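## Task

Get exactly one small part (block, cylinder or plug) into each pocket of the turntable's trays, for example by releasing parts just above the rim of a chute in the lid. Each press of the green button turns the table a quarter turn counter-clockwise (seen from above), and a pocket passes beneath each chute 3.9 s after the press. Presses register only while the table is stationary (white edge strips on the lid mean it is turning) and only if the button is held briefly; it must rise again between presses. Only 5 quarter turns are available. The table must be stationary at the finish. Arm bases in metres, heading in degrees counter-clockwise from +x: arm1 (+0.50, +0.05, +0.81) heading -135; arm2 (-0.12, +0.65, +0.76) heading -52; arm3 (-1.02, -0.11, +0.73) heading +49; arm4 (-0.19, -0.65, +0.80) heading +130. At the end every gripper must have released and moved away; anything held in place only by a robot does not count.

## Robot and tools

Setup: four identical i2rt Big YAM arms, named arm1, arm2, arm3 and arm4. Each has six revolute joints, a two-finger gripper and a wrist camera. With joints 1 and 6 at 0 and the hand level and pointing forward, the wrist camera sits on top of the hand and looks toward the fingertips. Reach is about 1.0 m from the joint-1 axis. There are two fixed room cameras, cam_corner and cam_top. Each joint moves at its own speed, so the hand can swing wide between postures.

Frame: there is one shared scene frame. Its origin is on the floor and +z points up. Arm bases and headings are given in the task text, with headings in degrees counter-clockwise from +x. The hand point is midway between the fingertips. The hand's z axis runs along the fingers, and the fingers open and close along its y axis.

execute_actions: the argument "actions" is a list with zero or one action. An action is an object keyed by arm name. Under each arm is "joints", a dict of absolute targets (not offsets), keyed by joint name:
- joint1_rad, -2.879 to 2.879. Turns the arm about its base, positive counter-clockwise from above; at 0 the arm extends along its base heading.
- joint2_rad, 0 to 3.141. Shoulder; at 0 the upper arm points roughly level and backward, and increasing values raise it and swing it forward.
- joint3_rad, 0 to 3.019. Elbow; 0 is fully folded and increasing values open it.
- joint4_rad, -1.692 to 1.57. Hand pitch; positive tilts the fingers up.
- joint5_rad, -1.57 to 1.57. Sideways hand swing; positive goes to the arm's right.
- joint6_rad, -2.094 to 2.094. Hand roll; positive is clockwise viewed from behind the hand.
- gripper_m, 0 to 0.093. Fingertip gap in metres.
Done tolerances in the same order are ±0.045, ±0.14, ±0.09, ±0.055, ±0.03, ±0.035 and ±0.003. All commanded motions in an action start together and may finish at different times. No action runs longer than 15 s.

The optional "cameras" argument lists the images to return and may include "all". If it is omitted or null you get every camera; [] gives no images. An empty actions list returns only state and images. An unknown key, an unknown camera or an out-of-range value rejects the whole call, and nothing moves. Any joint or arm you leave out may keep pushing toward its earlier target.

wait: seconds, 0 to 10. Nothing new is commanded and the scene keeps running. It returns state and images.

zoom_image: camera (one of the six names) and region [x0, y0, x1, y1] in pixels of that camera's latest full image. The origin is top-left, and the region can be at most 504 by 504. The wrist cameras are 504x504 fisheye; cam_corner and cam_top are 896x504.

finished_scene: scene (1 or 2). This is final, and its result gives the next task.

Reading results: joint_positions shows where each joint actually is. The pictures line lists the returned images in order. joint_status reports how each commanded motion ended:
- off_target: the joint came to rest short of its target and may still be pushing.
- contact_stop: the joint stopped on contact and now holds where it is.
- time_out: the joint holds where it is, or keeps a target close by and keeps pushing toward it. on_its_own will list it, and it may finish by itself if the path clears. To relieve the push, send the reported position as the new target.
- not_followed, after a "joint command not followed" line, usually with a cause: the self/inter-arm collision check blocked the arm's targets. The gripper part of that action still runs. The blocked targets may be retried on later actions.
- limit_stop_at_motor_heat: an overheating stop; send the target again once the arm has cooled.
on_its_own covers things you did not command in this call, and its "held at" is the target being held, not the current position. A target very close to the current position may produce no motion. A MOTOR HOT line appears from 85 °C. At 100 °C an OVER-TEMPERATURE FAULT makes that arm go limp and fall. If any result reports a stop, your later motion, wait and finish calls in the same reply are skipped.

Turntable: each press turns it one quarter counter-clockwise, and pockets pass under the chutes at the delay given in the task. Release parts just above a chute rim timed to that moment. Press only while the lid's edge strips are not glowing white, hold the button briefly, and lift off before pressing again. Keep count of the turns you have used.

Calibration: the prompt gave fisheye K and D values for the wrist cameras and pinhole+radial values for the room cameras, with T_world_to_cam matrices. These may be off by a couple of degrees and several millimetres. Wrist camera poses are derived from joint readings.

Avoid: collisions between arms. A hard squeeze between robots fails the run, and the collision check ignores fingers, gripper housings and wrist cameras and can react too late. Avoid long hard pushes against objects, which cause heating. Do not drop, slam or knock parts out of the work area. Holding loads for long periods also causes heating. Be aware that time keeps passing while you compose a reply, and that objects may be nudged occasionally. Finish with all grippers open and clear and the turntable stationary.

Each tool is called after "Emit:" as name([rows], argument=value, ...), one row to a line, values as JSON.

## Session

I'll start by looking at the current state.

Emit:
execute_actions(actions=[])

Scene clock: 0.00 s.
Motor temperatures (°C, as the motors report them): arm1=[20 19 23 19 23 22] | arm2=[20 21 23 23 21 22] | arm3=[21 22 22 20 23 20] | arm4=[21 20 21 19 22 23]
arm1.joint_positions: joint1_rad=+0.740 joint2_rad=+0.442 joint3_rad=+1.461 joint4_rad=-1.530 joint5_rad=-0.017 joint6_rad=-0.016 gripper_m=+0.094
arm1.joint_status: not commanded
arm1.hand: x=+0.4976 y=-0.0747 z=+1.3685 quat_wxyz=(-0.354, -0.613, -0.605, +0.363) (m; scene frame)
arm2.joint_positions: joint1_rad=-0.074 joint2_rad=+0.422 joint3_rad=+1.467 joint4_rad=-1.543 joint5_rad=-0.004 joint6_rad=+0.014 gripper_m=+0.094
arm2.joint_status: not commanded
arm2.hand: x=-0.0630 y=+0.5633 z=+1.3236 quat_wxyz=(-0.459, -0.408, -0.752, +0.238) (m; scene frame)
arm3.joint_positions: joint1_rad=-0.852 joint2_rad=+0.439 joint3_rad=+1.470 joint4_rad=-1.552 joint5_rad=-0.005 joint6_rad=-0.008 gripper_m=+0.095
arm3.joint_status: not commanded
arm3.hand: x=-0.9031 y=-0.1119 z=+1.2884 quat_wxyz=(-0.502, +0.005, -0.865, +0.001) (m; scene frame)
arm4.joint_positions: joint1_rad=-0.119 joint2_rad=+0.447 joint3_rad=+1.455 joint4_rad=-1.538 joint5_rad=-0.017 joint6_rad=+0.015 gripper_m=+0.095
arm4.joint_status: not commanded
arm4.hand: x=-0.2559 y=-0.5401 z=+1.3549 quat_wxyz=(-0.219, +0.762, -0.416, -0.444) (m; scene frame)
pictures: arm1_cam_wrist, arm2_cam_wrist, arm3_cam_wrist, arm4_cam_wrist, cam_corner, cam_top
Images, in order (width x height): arm1_cam_wrist 504x504, arm2_cam_wrist 504x504, arm3_cam_wrist 504x504, arm4_cam_wrist 504x504, cam_corner 896x504, cam_top 896x504.

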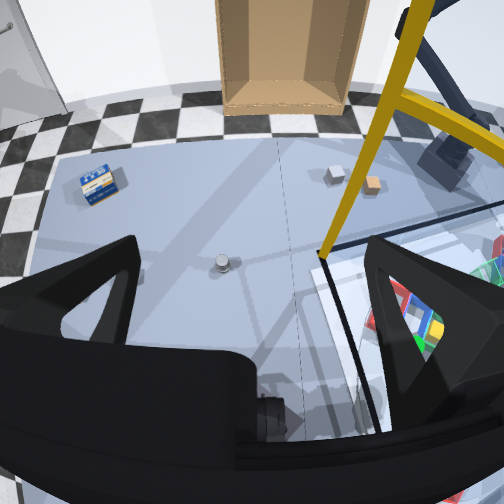

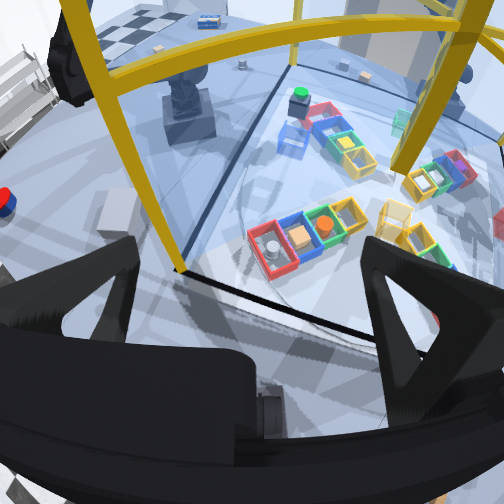

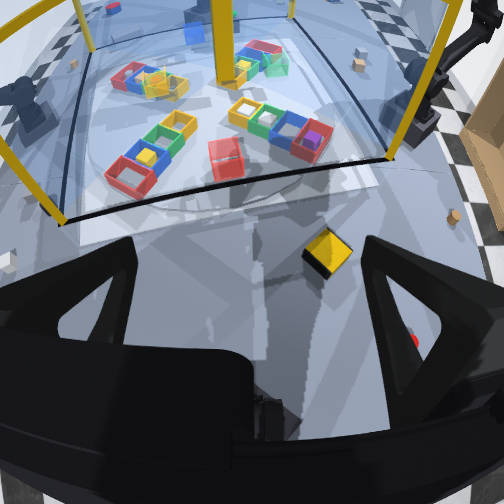

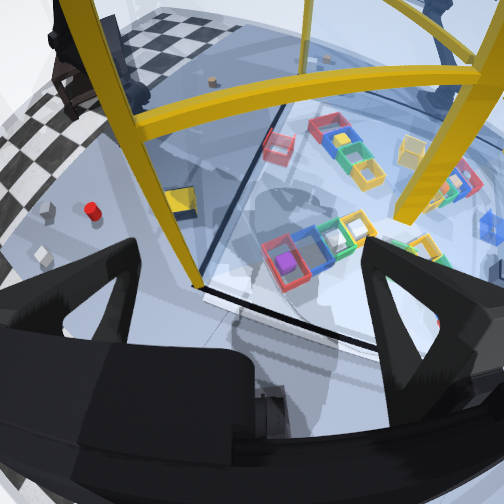

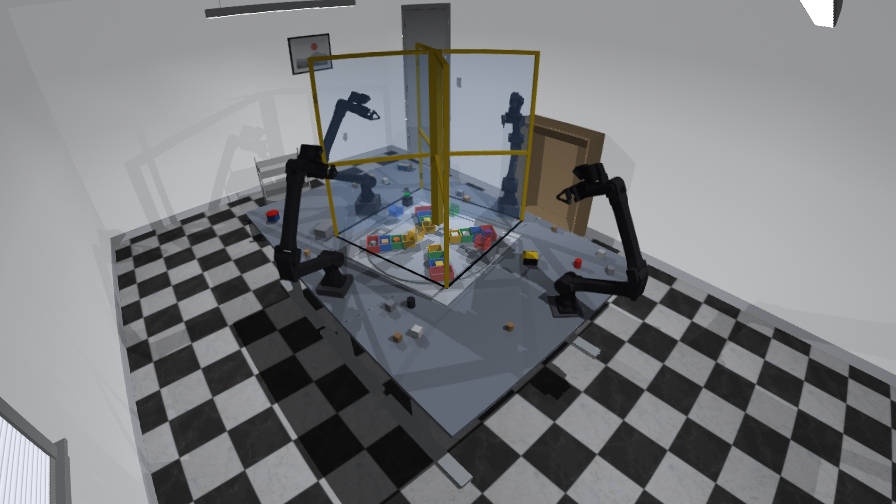

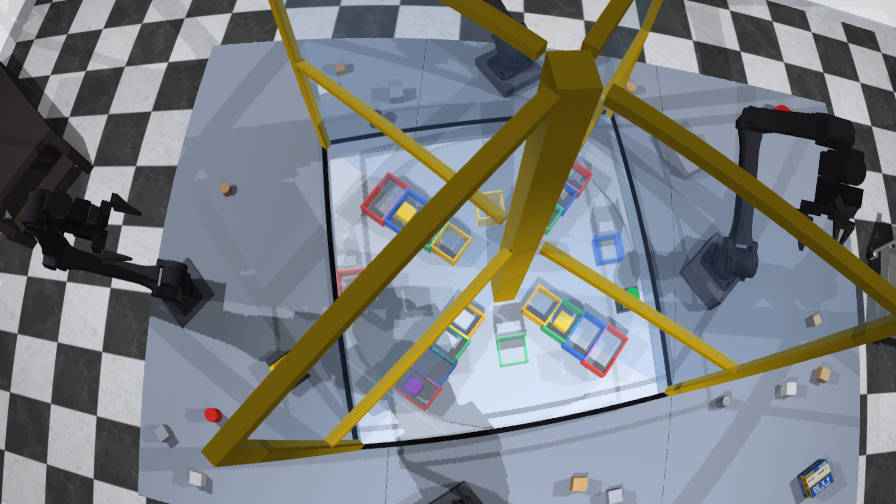

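Emit:
zoom_image(camera="cam_top", region=[310, 110, 690, 450])

Emit:
zoom_image(camera="arm2_cam_wrist", region=[230, 70, 504, 300])

Emit:
zoom_image(camera="arm3_cam_wrist", region=[80, 0, 400, 220])

Emit:
zoom_image(camera="arm4_cam_wrist", region=[240, 90, 504, 310])

Emit:
zoom_image(camera="cam_corner", region=[240, 140, 660, 380])

Region (310, 110, 690, 450) of cam_top's 896x504 image, scaled by 1.326, with more detail than that image has; it fills the top 451 rows of this view, and the rest is white.

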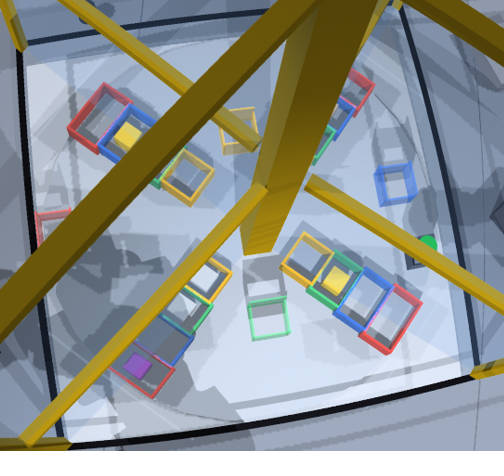

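Region (230, 70, 504, 300) of arm2_cam_wrist's 504x504 image, scaled by 1.839, with more detail than that image has; it fills the top 423 rows of this view, and the rest is white.

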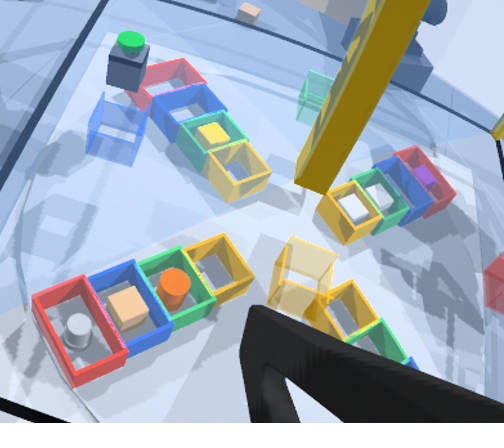

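Region (80, 0, 400, 220) of arm3_cam_wrist's 504x504 image, scaled by 1.575, with more detail than that image has; it fills the top 346 rows of this view, and the rest is white.

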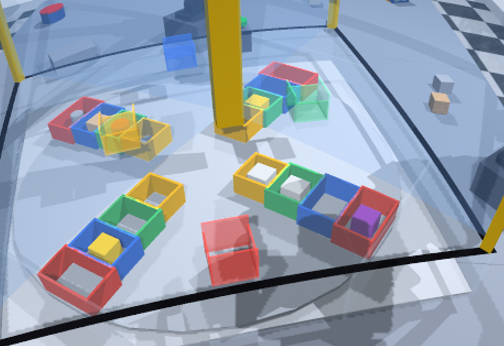

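Region (240, 90, 504, 310) of arm4_cam_wrist's 504x504 image, scaled by 1.909, with more detail than that image has.

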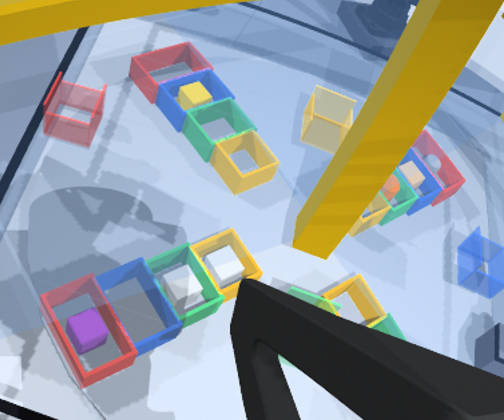

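Region (240, 140, 660, 380) of cam_corner's 896x504 image, scaled by 1.200, with more detail than that image has; it fills the top 288 rows of this view, and the rest is white.

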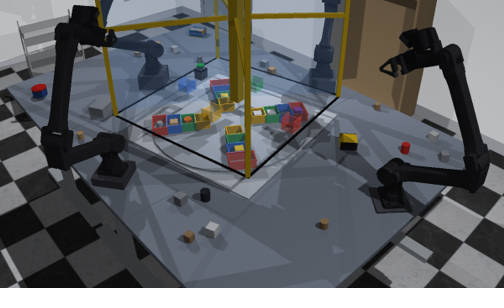

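Emit:
execute_actions([
  {"arm1":{"joints":{"joint4_rad":-0.6}},"arm2":{"joints":{"joint3_rad":0.85}},"arm3":{"joints":{"joint2_rad":1.0}},"arm4":{"joints":{"joint1_rad":-2.03}}},
], cameras=["arm4_cam_wrist","arm3_cam_wrist","cam_top"])

Scene clock: 3.70 s.
Motor temperatures (°C, as the motors report them): arm1=[20 19 23 20 23 22] | arm2=[20 21 24 23 21 22] | arm3=[21 22 22 20 23 20] | arm4=[21 20 21 19 22 23]
arm1.joint_positions: joint1_rad=+0.740 joint2_rad=+0.442 joint3_rad=+1.461 joint4_rad=-0.628 joint5_rad=-0.017 joint6_rad=-0.016 gripper_m=+0.094
arm1.joint_status: all done
arm1.hand: x=+0.4971 y=-0.0867 z=+1.5824 quat_wxyz=(-0.576, -0.392, -0.393, +0.601) (m; scene frame)
arm2.joint_positions: joint1_rad=-0.074 joint2_rad=+0.422 joint3_rad=+0.859 joint4_rad=-1.543 joint5_rad=-0.004 joint6_rad=+0.014 gripper_m=+0.094
arm2.joint_status: all done
arm2.hand: x=-0.0334 y=+0.5200 z=+1.0532 quat_wxyz=(-0.212, -0.463, -0.854, +0.108) (m; scene frame)
arm3.joint_positions: joint1_rad=-0.852 joint2_rad=+1.000 joint3_rad=+1.470 joint4_rad=-1.552 joint5_rad=-0.005 joint6_rad=-0.008 gripper_m=+0.095
arm3.joint_status: all done
arm3.hand: x=-0.6901 y=-0.1124 z=+1.1722 quat_wxyz=(-0.243, +0.005, -0.970, +0.000) (m; scene frame)
arm4.joint_positions: joint1_rad=-2.024 joint2_rad=+0.447 joint3_rad=+1.455 joint4_rad=-1.538 joint5_rad=-0.017 joint6_rad=+0.015 gripper_m=+0.095
arm4.joint_status: all done
arm4.hand: x=-0.0632 y=-0.6100 z=+1.3539 quat_wxyz=(-0.487, +0.109, -0.864, -0.069) (m; scene frame)
pictures: arm3_cam_wrist, arm4_cam_wrist, cam_top
camera_calibration (this result's frames):
arm3_cam_wrist: T_world_to_cam=[[-0.00884834, -0.999874, 0.0131481, -0.134254], [-0.991749, 0.0104565, 0.127765, -0.827847], [-0.127886, -0.0119091, -0.991717, 1.19675], [0, 0, 0, 1]] pos_world=[-0.669157, -0.111328, 1.29438]
arm4_cam_wrist: T_world_to_cam=[[0.253131, -0.967204, -0.0210048, -0.546937], [-0.892771, -0.225177, -0.390199, 0.340328], [0.372672, 0.117524, -0.920491, 1.46537], [0, 0, 0, 1]] pos_world=[-0.103821, -0.624582, 1.47017]
Images, in order (width x height): arm3_cam_wrist 504x504, arm4_cam_wrist 504x504, cam_top 896x504.

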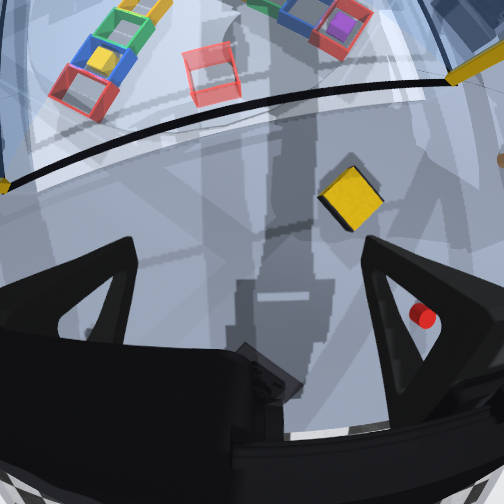

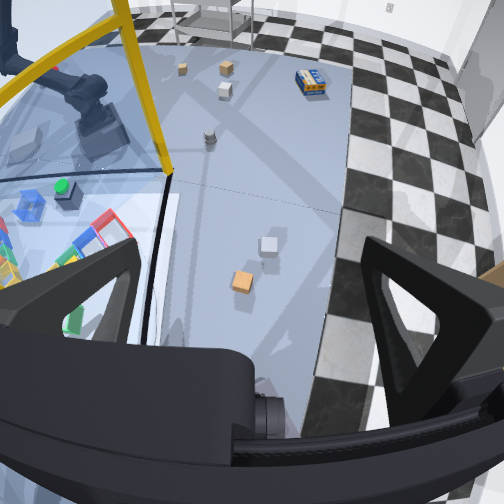

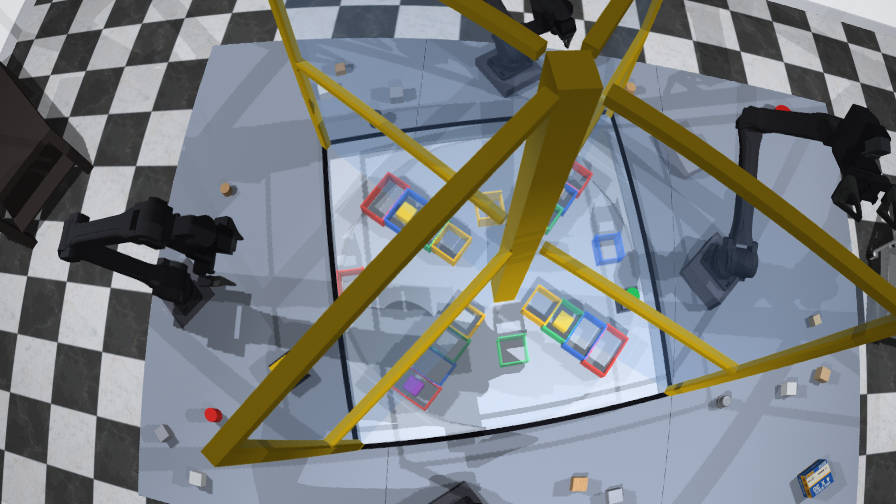

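Emit:
zoom_image(camera="cam_top", region=[200, 30, 480, 220])

Emit:
zoom_image(camera="cam_top", region=[560, 60, 720, 330])

Emit:
zoom_image(camera="arm3_cam_wrist", region=[40, 0, 300, 160])

Region (200, 30, 480, 220) of cam_top's 896x504 image, scaled by 1.800, with more detail than that image has; it fills the top 342 rows of this view, and the rest is white.

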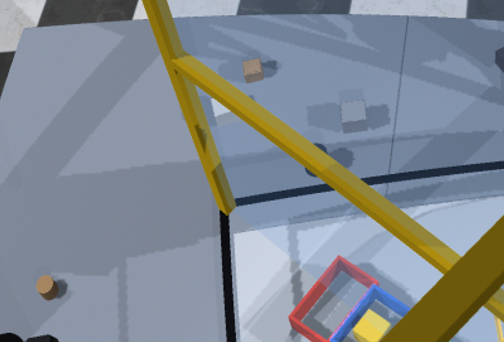

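Region (560, 60, 720, 330) of cam_top's 896x504 image, scaled by 1.867, with more detail than that image has; it fills the left 299 columns of this view, and the rest is white.

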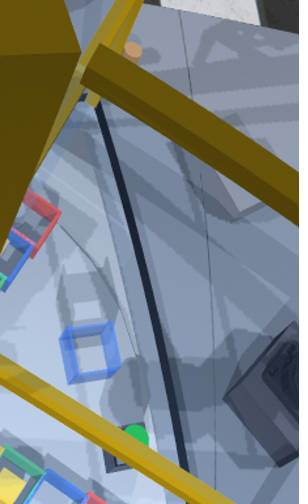

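Region (40, 0, 300, 160) of arm3_cam_wrist's 504x504 image, scaled by 1.938, with more detail than that image has; it fills the top 310 rows of this view, and the rest is white.

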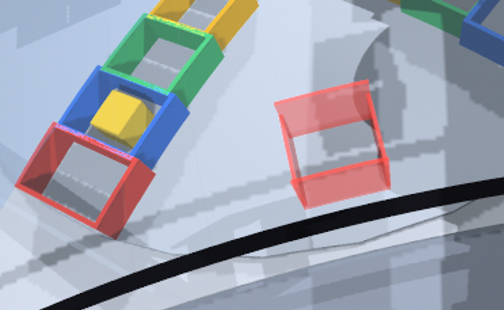

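Emit:
execute_actions([
  {"arm1":{"joints":{"joint1_rad":0.936,"joint2_rad":1.569,"joint3_rad":0.945,"joint4_rad":-0.947,"joint5_rad":0,"joint6_rad":0}},"arm2":{"joints":{"joint1_rad":-1.85,"joint2_rad":1.343,"joint3_rad":0.999,"joint4_rad":-1.227,"joint5_rad":0,"joint6_rad":0}},"arm3":{"joints":{"joint1_rad":0.45,"joint2_rad":1.204,"joint3_rad":0.822,"joint4_rad":-1.189,"joint5_rad":0,"joint6_rad":0}},"arm4":{"joints":{"joint1_rad":-1.993,"joint2_rad":1.321,"joint3_rad":0.714,"joint4_rad":-0.964,"joint5_rad":0,"joint6_rad":0}}},
])

Scene clock: 8.40 s.
Motor temperatures (°C, as the motors report them): arm1=[20 19 24 20 23 22] | arm2=[20 21 25 23 21 22] | arm3=[21 22 23 20 23 20] | arm4=[21 20 22 19 22 23]
arm1.joint_positions: joint1_rad=+0.930 joint2_rad=+1.575 joint3_rad=+0.923 joint4_rad=-0.937 joint5_rad=-0.003 joint6_rad=-0.013 gripper_m=+0.094
arm1.joint_status: all done
arm1.hand: x=+0.5590 y=-0.3400 z=+0.8424 quat_wxyz=(+0.004, -0.647, -0.763, -0.005) (m; scene frame)
arm2.joint_positions: joint1_rad=-1.853 joint2_rad=+1.341 joint3_rad=+0.973 joint4_rad=-1.229 joint5_rad=+0.000 joint6_rad=+0.012 gripper_m=+0.095
arm2.joint_status: all done
arm2.hand: x=-0.4478 y=+0.5203 z=+0.8915 quat_wxyz=(-0.004, -0.983, -0.184, -0.017) (m; scene frame)
arm3.joint_positions: joint1_rad=+0.451 joint2_rad=+1.213 joint3_rad=+0.832 joint4_rad=-1.197 joint5_rad=-0.001 joint6_rad=-0.008 gripper_m=+0.095
arm3.joint_status: all done
arm3.hand: x=-0.9386 y=+0.1812 z=+0.8505 quat_wxyz=(+0.003, +0.609, -0.793, +0.003) (m; scene frame)
arm4.joint_positions: joint1_rad=-2.001 joint2_rad=+1.306 joint3_rad=+0.706 joint4_rad=-0.976 joint5_rad=-0.004 joint6_rad=+0.010 gripper_m=+0.095
arm4.joint_status: all done
arm4.hand: x=+0.1019 y=-0.5676 z=+0.8501 quat_wxyz=(+0.008, +0.131, -0.991, +0.004) (m; scene frame)
pictures: arm1_cam_wrist, arm2_cam_wrist, arm3_cam_wrist, arm4_cam_wrist, cam_corner, cam_top
camera_calibration (this result's frames):
arm1_cam_wrist: T_world_to_cam=[[-0.984217, -0.176231, -0.0160966, 0.500811], [-0.150365, 0.784848, 0.601169, -0.149282], [-0.0933113, 0.594101, -0.79896, 1.05562], [0, 0, 0, 1]] pos_world=[0.568962, -0.421724, 0.941204]
arm2_cam_wrist: T_world_to_cam=[[-0.37537, 0.926808, -0.0111635, -0.638612], [0.742105, 0.307735, 0.595466, -0.35009], [0.555318, 0.215236, -0.803303, 0.979704], [0, 0, 0, 1]] pos_world=[-0.523959, 0.488738, 0.988336]
arm3_cam_wrist: T_world_to_cam=[[0.963329, -0.267635, 0.0191894, 0.936058], [-0.22746, -0.776601, 0.587497, -0.567309], [-0.142332, -0.570318, -0.808998, 0.781651], [0, 0, 0, 1]] pos_world=[-0.919518, 0.255739, 0.947684]
arm4_cam_wrist: T_world_to_cam=[[0.252968, -0.967472, 0.00236999, -0.578298], [-0.774106, -0.200938, 0.600319, -0.539708], [-0.580316, -0.153696, -0.799757, 0.77567], [0, 0, 0, 1]] pos_world=[0.178633, -0.548717, 0.945716]
Images, in order (width x height): arm1_cam_wrist 504x504, arm2_cam_wrist 504x504, arm3_cam_wrist 504x504, arm4_cam_wrist 504x504, cam_corner 896x504, cam_top 896x504.

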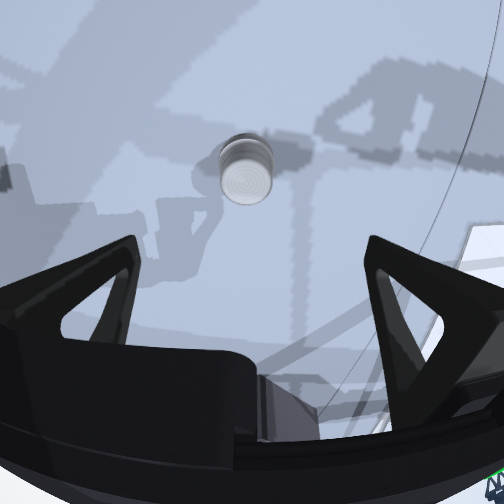

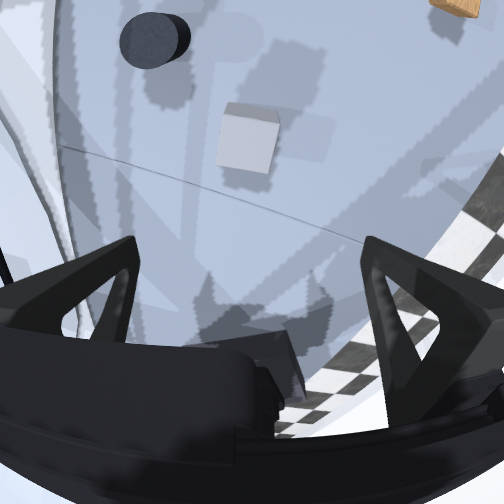

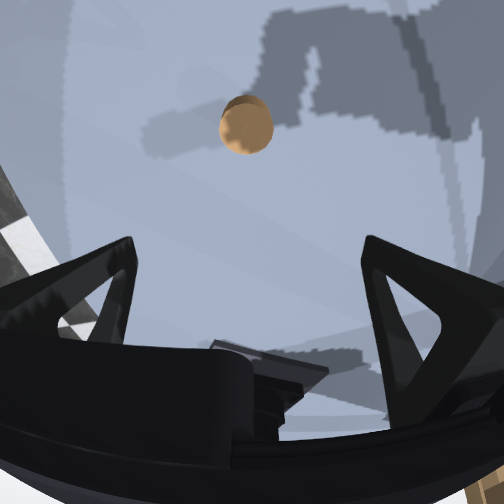

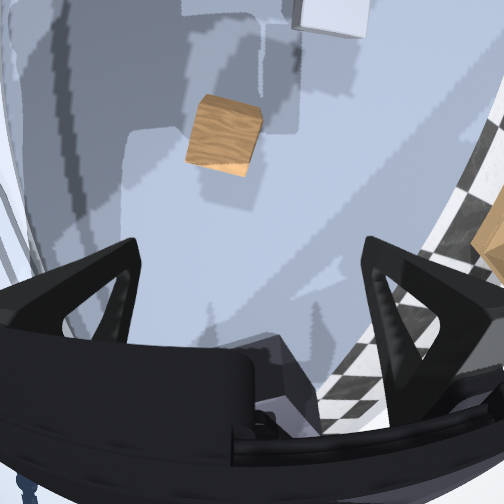

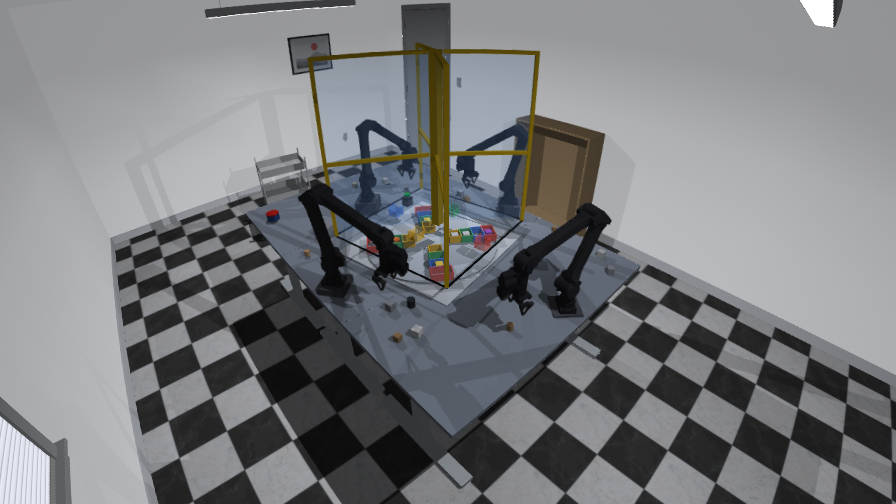

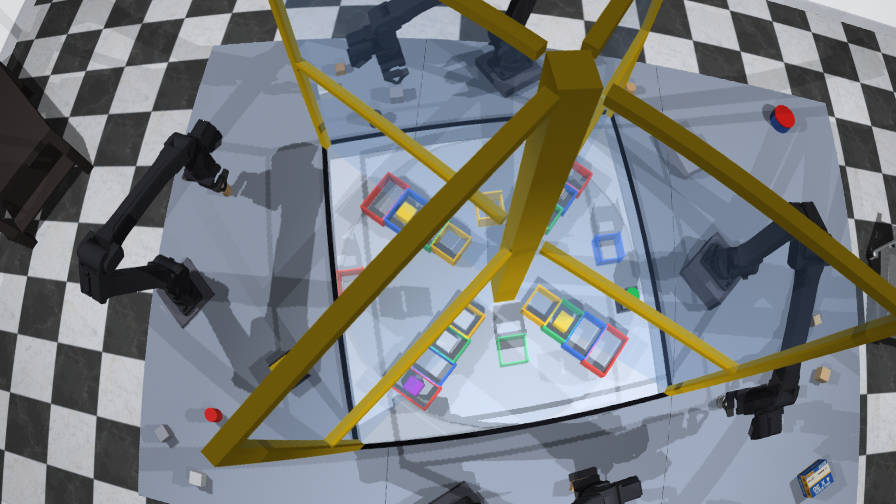

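Emit:
execute_actions([
  {"arm1":{"joints":{"joint2_rad":1.76,"joint3_rad":0.845,"joint4_rad":-0.65,"gripper_m":0.075}},"arm2":{"joints":{"joint1_rad":-1.836,"joint2_rad":1.586,"joint3_rad":0.78,"joint4_rad":-0.761,"joint6_rad":0.20,"gripper_m":0.075}},"arm3":{"joints":{"joint2_rad":1.453,"joint3_rad":0.729,"joint4_rad":-0.847,"gripper_m":0.075}},"arm4":{"joints":{"joint1_rad":-1.950,"joint2_rad":1.599,"joint3_rad":0.636,"joint4_rad":-0.607,"joint6_rad":0.25,"gripper_m":0.075}}},
], cameras=["arm1_cam_wrist","arm2_cam_wrist","arm3_cam_wrist","arm4_cam_wrist","cam_corner"])

Scene clock: 10.93 s.
Motor temperatures (°C, as the motors report them): arm1=[20 19 24 20 23 22] | arm2=[20 21 25 23 21 22] | arm3=[21 22 23 20 23 20] | arm4=[21 21 22 19 22 23]
arm1.joint_positions: joint1_rad=+0.930 joint2_rad=+1.780 joint3_rad=+0.837 joint4_rad=-0.668 joint5_rad=-0.003 joint6_rad=-0.013 gripper_m=+0.075
arm1.joint_status: all done
arm1.hand: x=+0.5576 y=-0.3310 z=+0.7427 quat_wxyz=(+0.013, -0.647, -0.763, -0.013) (m; scene frame)
arm2.joint_positions: joint1_rad=-1.842 joint2_rad=+1.597 joint3_rad=+0.772 joint4_rad=-0.772 joint5_rad=+0.000 joint6_rad=+0.184 gripper_m=+0.075
arm2.joint_status: all done
arm2.hand: x=-0.4453 y=+0.5151 z=+0.7408 quat_wxyz=(-0.002, -0.994, -0.105, -0.017) (m; scene frame)
arm3.joint_positions: joint1_rad=+0.451 joint2_rad=+1.454 joint3_rad=+0.733 joint4_rad=-0.857 joint5_rad=-0.001 joint6_rad=-0.008 gripper_m=+0.075
arm3.joint_status: all done
arm3.hand: x=-0.9319 y=+0.2048 z=+0.7456 quat_wxyz=(+0.003, +0.609, -0.793, +0.003) (m; scene frame)
arm4.joint_positions: joint1_rad=-1.953 joint2_rad=+1.596 joint3_rad=+0.634 joint4_rad=-0.619 joint5_rad=-0.002 joint6_rad=+0.239 gripper_m=+0.075
arm4.joint_status: all done
arm4.hand: x=+0.1088 y=-0.5510 z=+0.7457 quat_wxyz=(+0.010, +0.041, -0.999, +0.006) (m; scene frame)
pictures: arm1_cam_wrist, arm2_cam_wrist, arm3_cam_wrist, arm4_cam_wrist, cam_corner
camera_calibration (this result's frames):
arm1_cam_wrist: T_world_to_cam=[[-0.984277, -0.175844, -0.0166903, 0.499999], [-0.148214, 0.770808, 0.619587, -0.116111], [-0.0960857, 0.612318, -0.784751, 0.967531], [0, 0, 0, 1]] pos_world=[0.567894, -0.415016, 0.839557]
arm2_cam_wrist: T_world_to_cam=[[-0.221683, 0.975103, -0.00564118, -0.594997], [0.781351, 0.18109, 0.597241, -0.179212], [0.583393, 0.12799, -0.802042, 0.914939], [0, 0, 0, 1]] pos_world=[-0.525642, 0.495533, 0.837496]
arm3_cam_wrist: T_world_to_cam=[[0.963329, -0.267635, 0.0191894, 0.937925], [-0.22746, -0.776601, 0.587497, -0.485859], [-0.142332, -0.570318, -0.808998, 0.711186], [0, 0, 0, 1]] pos_world=[-0.912819, 0.279305, 0.842791]
arm4_cam_wrist: T_world_to_cam=[[0.0745141, -0.997188, 0.0079579, -0.564936], [-0.795616, -0.054637, 0.603332, -0.387627], [-0.601201, -0.0512882, -0.79745, 0.755651], [0, 0, 0, 1]] pos_world=[0.187992, -0.545771, 0.840957]
Images, in order (width x height): arm1_cam_wrist 504x504, arm2_cam_wrist 504x504, arm3_cam_wrist 504x504, arm4_cam_wrist 504x504, cam_corner 896x504.

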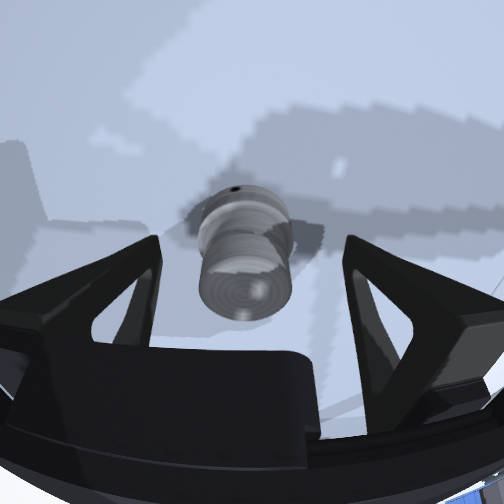

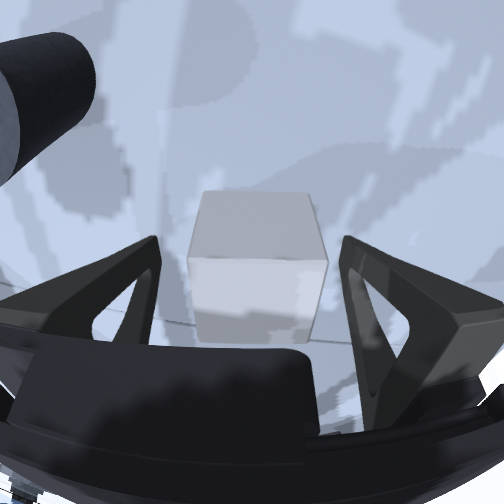

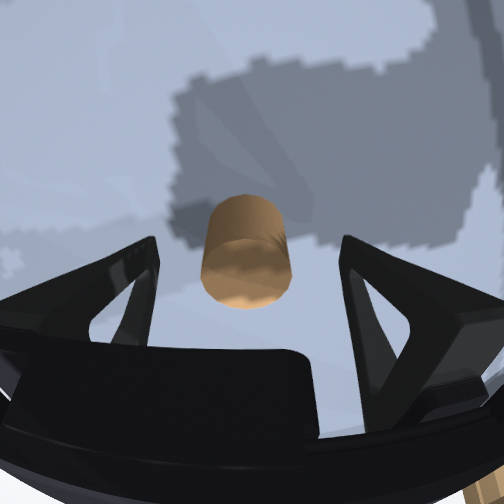

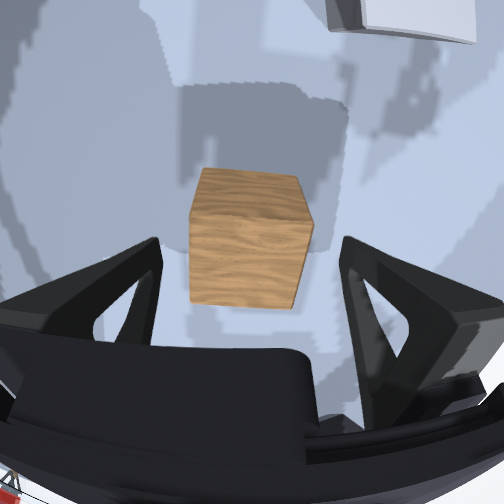

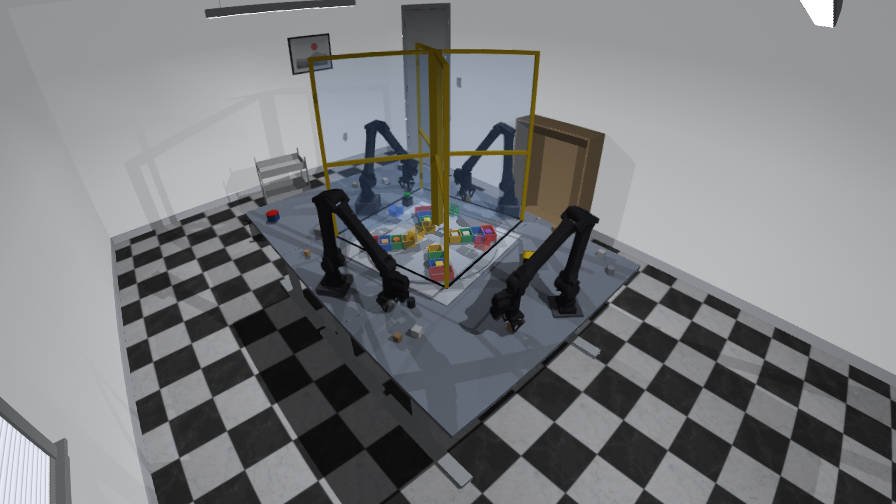

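Emit:
zoom_image(camera="arm1_cam_wrist", region=[130, 160, 370, 350])

Emit:
zoom_image(camera="cam_corner", region=[350, 260, 560, 360])

Region (130, 160, 370, 350) of arm1_cam_wrist's 504x504 image, scaled by 2.100, with more detail than that image has; it fills the top 399 rows of this view, and the rest is white.

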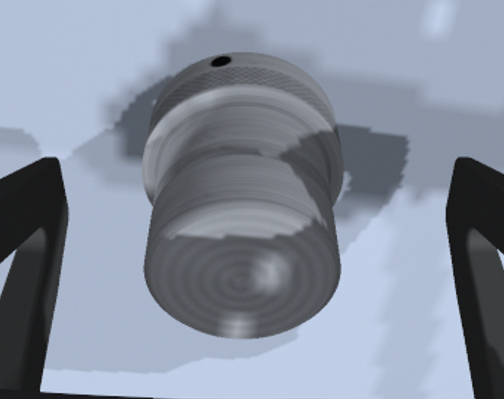

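Region (350, 260, 560, 360) of cam_corner's 896x504 image, scaled by 2.400, with more detail than that image has; it fills the top 240 rows of this view, and the rest is white.

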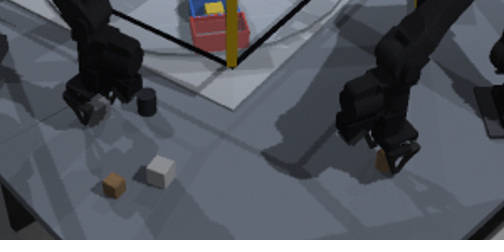

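Emit:
execute_actions([
  {"arm1":{"joints":{"joint4_rad":-0.615,"gripper_m":0.05}},"arm2":{"joints":{"joint4_rad":-0.715,"gripper_m":0.052}},"arm3":{"joints":{"joint2_rad":1.495,"joint4_rad":-0.82,"gripper_m":0.05}},"arm4":{"joints":{"joint2_rad":1.641,"joint4_rad":-0.56,"gripper_m":0.052}}},
], cameras=[])

Emit:
execute_actions([
  {"arm1":{"joints":{"gripper_m":0.02}},"arm2":{"joints":{"gripper_m":0.025}},"arm3":{"joints":{"gripper_m":0.02}},"arm4":{"joints":{"gripper_m":0.025}}},
], cameras=["arm1_cam_wrist","arm2_cam_wrist","arm3_cam_wrist","arm4_cam_wrist"])

Scene clock: 12.40 s.
Motor temperatures (°C, as the motors report them): arm1=[20 20 24 20 23 22] | arm2=[20 21 25 23 21 22] | arm3=[21 22 23 20 23 20] | arm4=[21 21 22 19 22 23]
arm1.joint_positions: joint1_rad=+0.930 joint2_rad=+1.780 joint3_rad=+0.837 joint4_rad=-0.633 joint5_rad=-0.003 joint6_rad=-0.013 gripper_m=+0.050
arm1.joint_status: all done
arm1.hand: x=+0.5589 y=-0.3395 z=+0.7425 quat_wxyz=(+0.000, -0.647, -0.763, -0.001) (m; scene frame)
arm2.joint_positions: joint1_rad=-1.842 joint2_rad=+1.597 joint3_rad=+0.772 joint4_rad=-0.727 joint5_rad=+0.000 joint6_rad=+0.185 gripper_m=+0.052
arm2.joint_status: all done
arm2.hand: x=-0.4557 y=+0.5107 z=+0.7407 quat_wxyz=(-0.009, -0.995, -0.104, +0.005) (m; scene frame)
arm3.joint_positions: joint1_rad=+0.451 joint2_rad=+1.479 joint3_rad=+0.733 joint4_rad=-0.830 joint5_rad=-0.001 joint6_rad=-0.008 gripper_m=+0.050
arm3.joint_status: all done
arm3.hand: x=-0.9309 y=+0.2083 z=+0.7379 quat_wxyz=(+0.002, +0.609, -0.793, +0.003) (m; scene frame)
arm4.joint_positions: joint1_rad=-1.953 joint2_rad=+1.625 joint3_rad=+0.634 joint4_rad=-0.572 joint5_rad=-0.002 joint6_rad=+0.240 gripper_m=+0.052
arm4.joint_status: all done
arm4.hand: x=+0.1144 y=-0.5492 z=+0.7369 quat_wxyz=(+0.002, +0.041, -0.999, +0.003) (m; scene frame)
pictures: none
No camera images: the call's "cameras" was empty. Leave "cameras" out to get every camera's image.

Scene clock: 12.93 s.
Motor temperatures (°C, as the motors report them): arm1=[20 20 24 20 23 22] | arm2=[20 22 25 23 21 22] | arm3=[21 22 23 20 23 20] | arm4=[21 21 22 19 22 23]
arm1.joint_positions: joint1_rad=+0.930 joint2_rad=+1.779 joint3_rad=+0.837 joint4_rad=-0.632 joint5_rad=-0.002 joint6_rad=-0.012 gripper_m=+0.031
arm1.joint_status: gripper_m off_target (ended at +0.031, target +0.020)
arm1.hand: x=+0.5587 y=-0.3398 z=+0.7428 quat_wxyz=(-0.001, -0.647, -0.763, +0.000) (m; scene frame)
arm2.joint_positions: joint1_rad=-1.841 joint2_rad=+1.597 joint3_rad=+0.772 joint4_rad=-0.726 joint5_rad=+0.000 joint6_rad=+0.185 gripper_m=+0.040
arm2.joint_status: gripper_m off_target (ended at +0.040, target +0.025)
arm2.hand: x=-0.4557 y=+0.5105 z=+0.7407 quat_wxyz=(-0.009, -0.994, -0.104, +0.005) (m; scene frame)
arm3.joint_positions: joint1_rad=+0.451 joint2_rad=+1.479 joint3_rad=+0.733 joint4_rad=-0.830 joint5_rad=-0.001 joint6_rad=-0.008 gripper_m=+0.032
arm3.joint_status: gripper_m off_target (ended at +0.032, target +0.020)
arm3.hand: x=-0.9309 y=+0.2083 z=+0.7379 quat_wxyz=(+0.002, +0.609, -0.793, +0.003) (m; scene frame)
arm4.joint_positions: joint1_rad=-1.953 joint2_rad=+1.625 joint3_rad=+0.634 joint4_rad=-0.572 joint5_rad=-0.002 joint6_rad=+0.240 gripper_m=+0.040
arm4.joint_status: gripper_m off_target (ended at +0.040, target +0.025)
arm4.hand: x=+0.1144 y=-0.5492 z=+0.7369 quat_wxyz=(+0.002, +0.041, -0.999, +0.003) (m; scene frame)
pictures: arm1_cam_wrist, arm2_cam_wrist, arm3_cam_wrist, arm4_cam_wrist
camera_calibration (this result's frames):
arm1_cam_wrist: T_world_to_cam=[[-0.984337, -0.175692, -0.014618, 0.498126], [-0.150262, 0.792705, 0.590796, -0.0792577], [-0.0922106, 0.583739, -0.806688, 0.977538], [0, 0, 0, 1]] pos_world=[0.568553, -0.420282, 0.842675]
arm2_cam_wrist: T_world_to_cam=[[-0.221466, 0.97508, -0.0131024, -0.587229], [0.806218, 0.190639, 0.560062, -0.136206], [0.548603, 0.113471, -0.828347, 0.932552], [0, 0, 0, 1]] pos_world=[-0.53184, 0.492743, 0.841067]
arm3_cam_wrist: T_world_to_cam=[[0.963319, -0.267673, 0.0191844, 0.938069], [-0.227813, -0.777896, 0.585644, -0.476989], [-0.141838, -0.568532, -0.810341, 0.70818], [0, 0, 0, 1]] pos_world=[-0.911877, 0.282671, 0.835217]
arm4_cam_wrist: T_world_to_cam=[[0.0737968, -0.997267, 0.00366938, -0.560282], [-0.805586, -0.0574429, 0.589688, -0.368061], [-0.587865, -0.0464731, -0.807623, 0.760742], [0, 0, 0, 1]] pos_world=[0.192055, -0.54454, 0.83349]
Images, in order (width x height): arm1_cam_wrist 504x504, arm2_cam_wrist 504x504, arm3_cam_wrist 504x504, arm4_cam_wrist 504x504.

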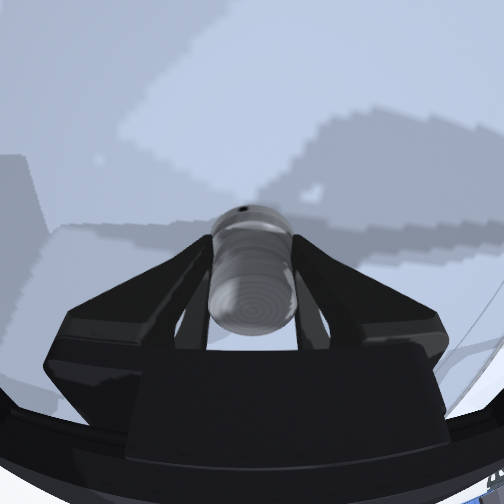

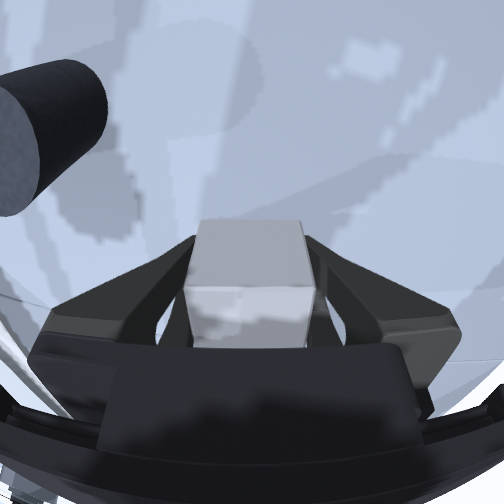

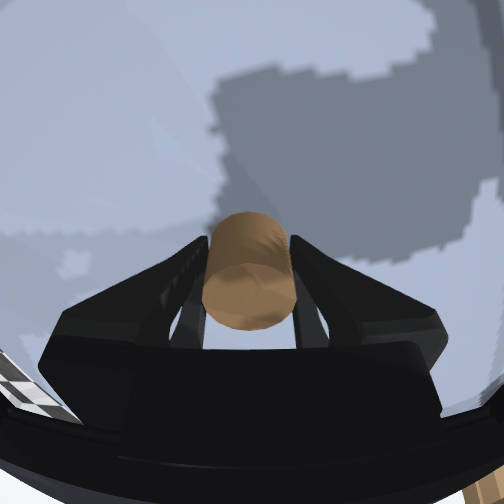

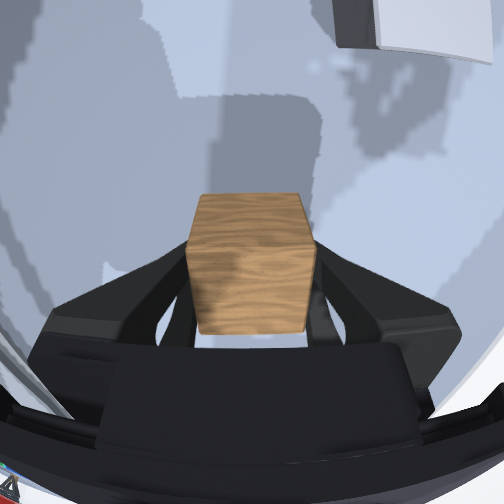

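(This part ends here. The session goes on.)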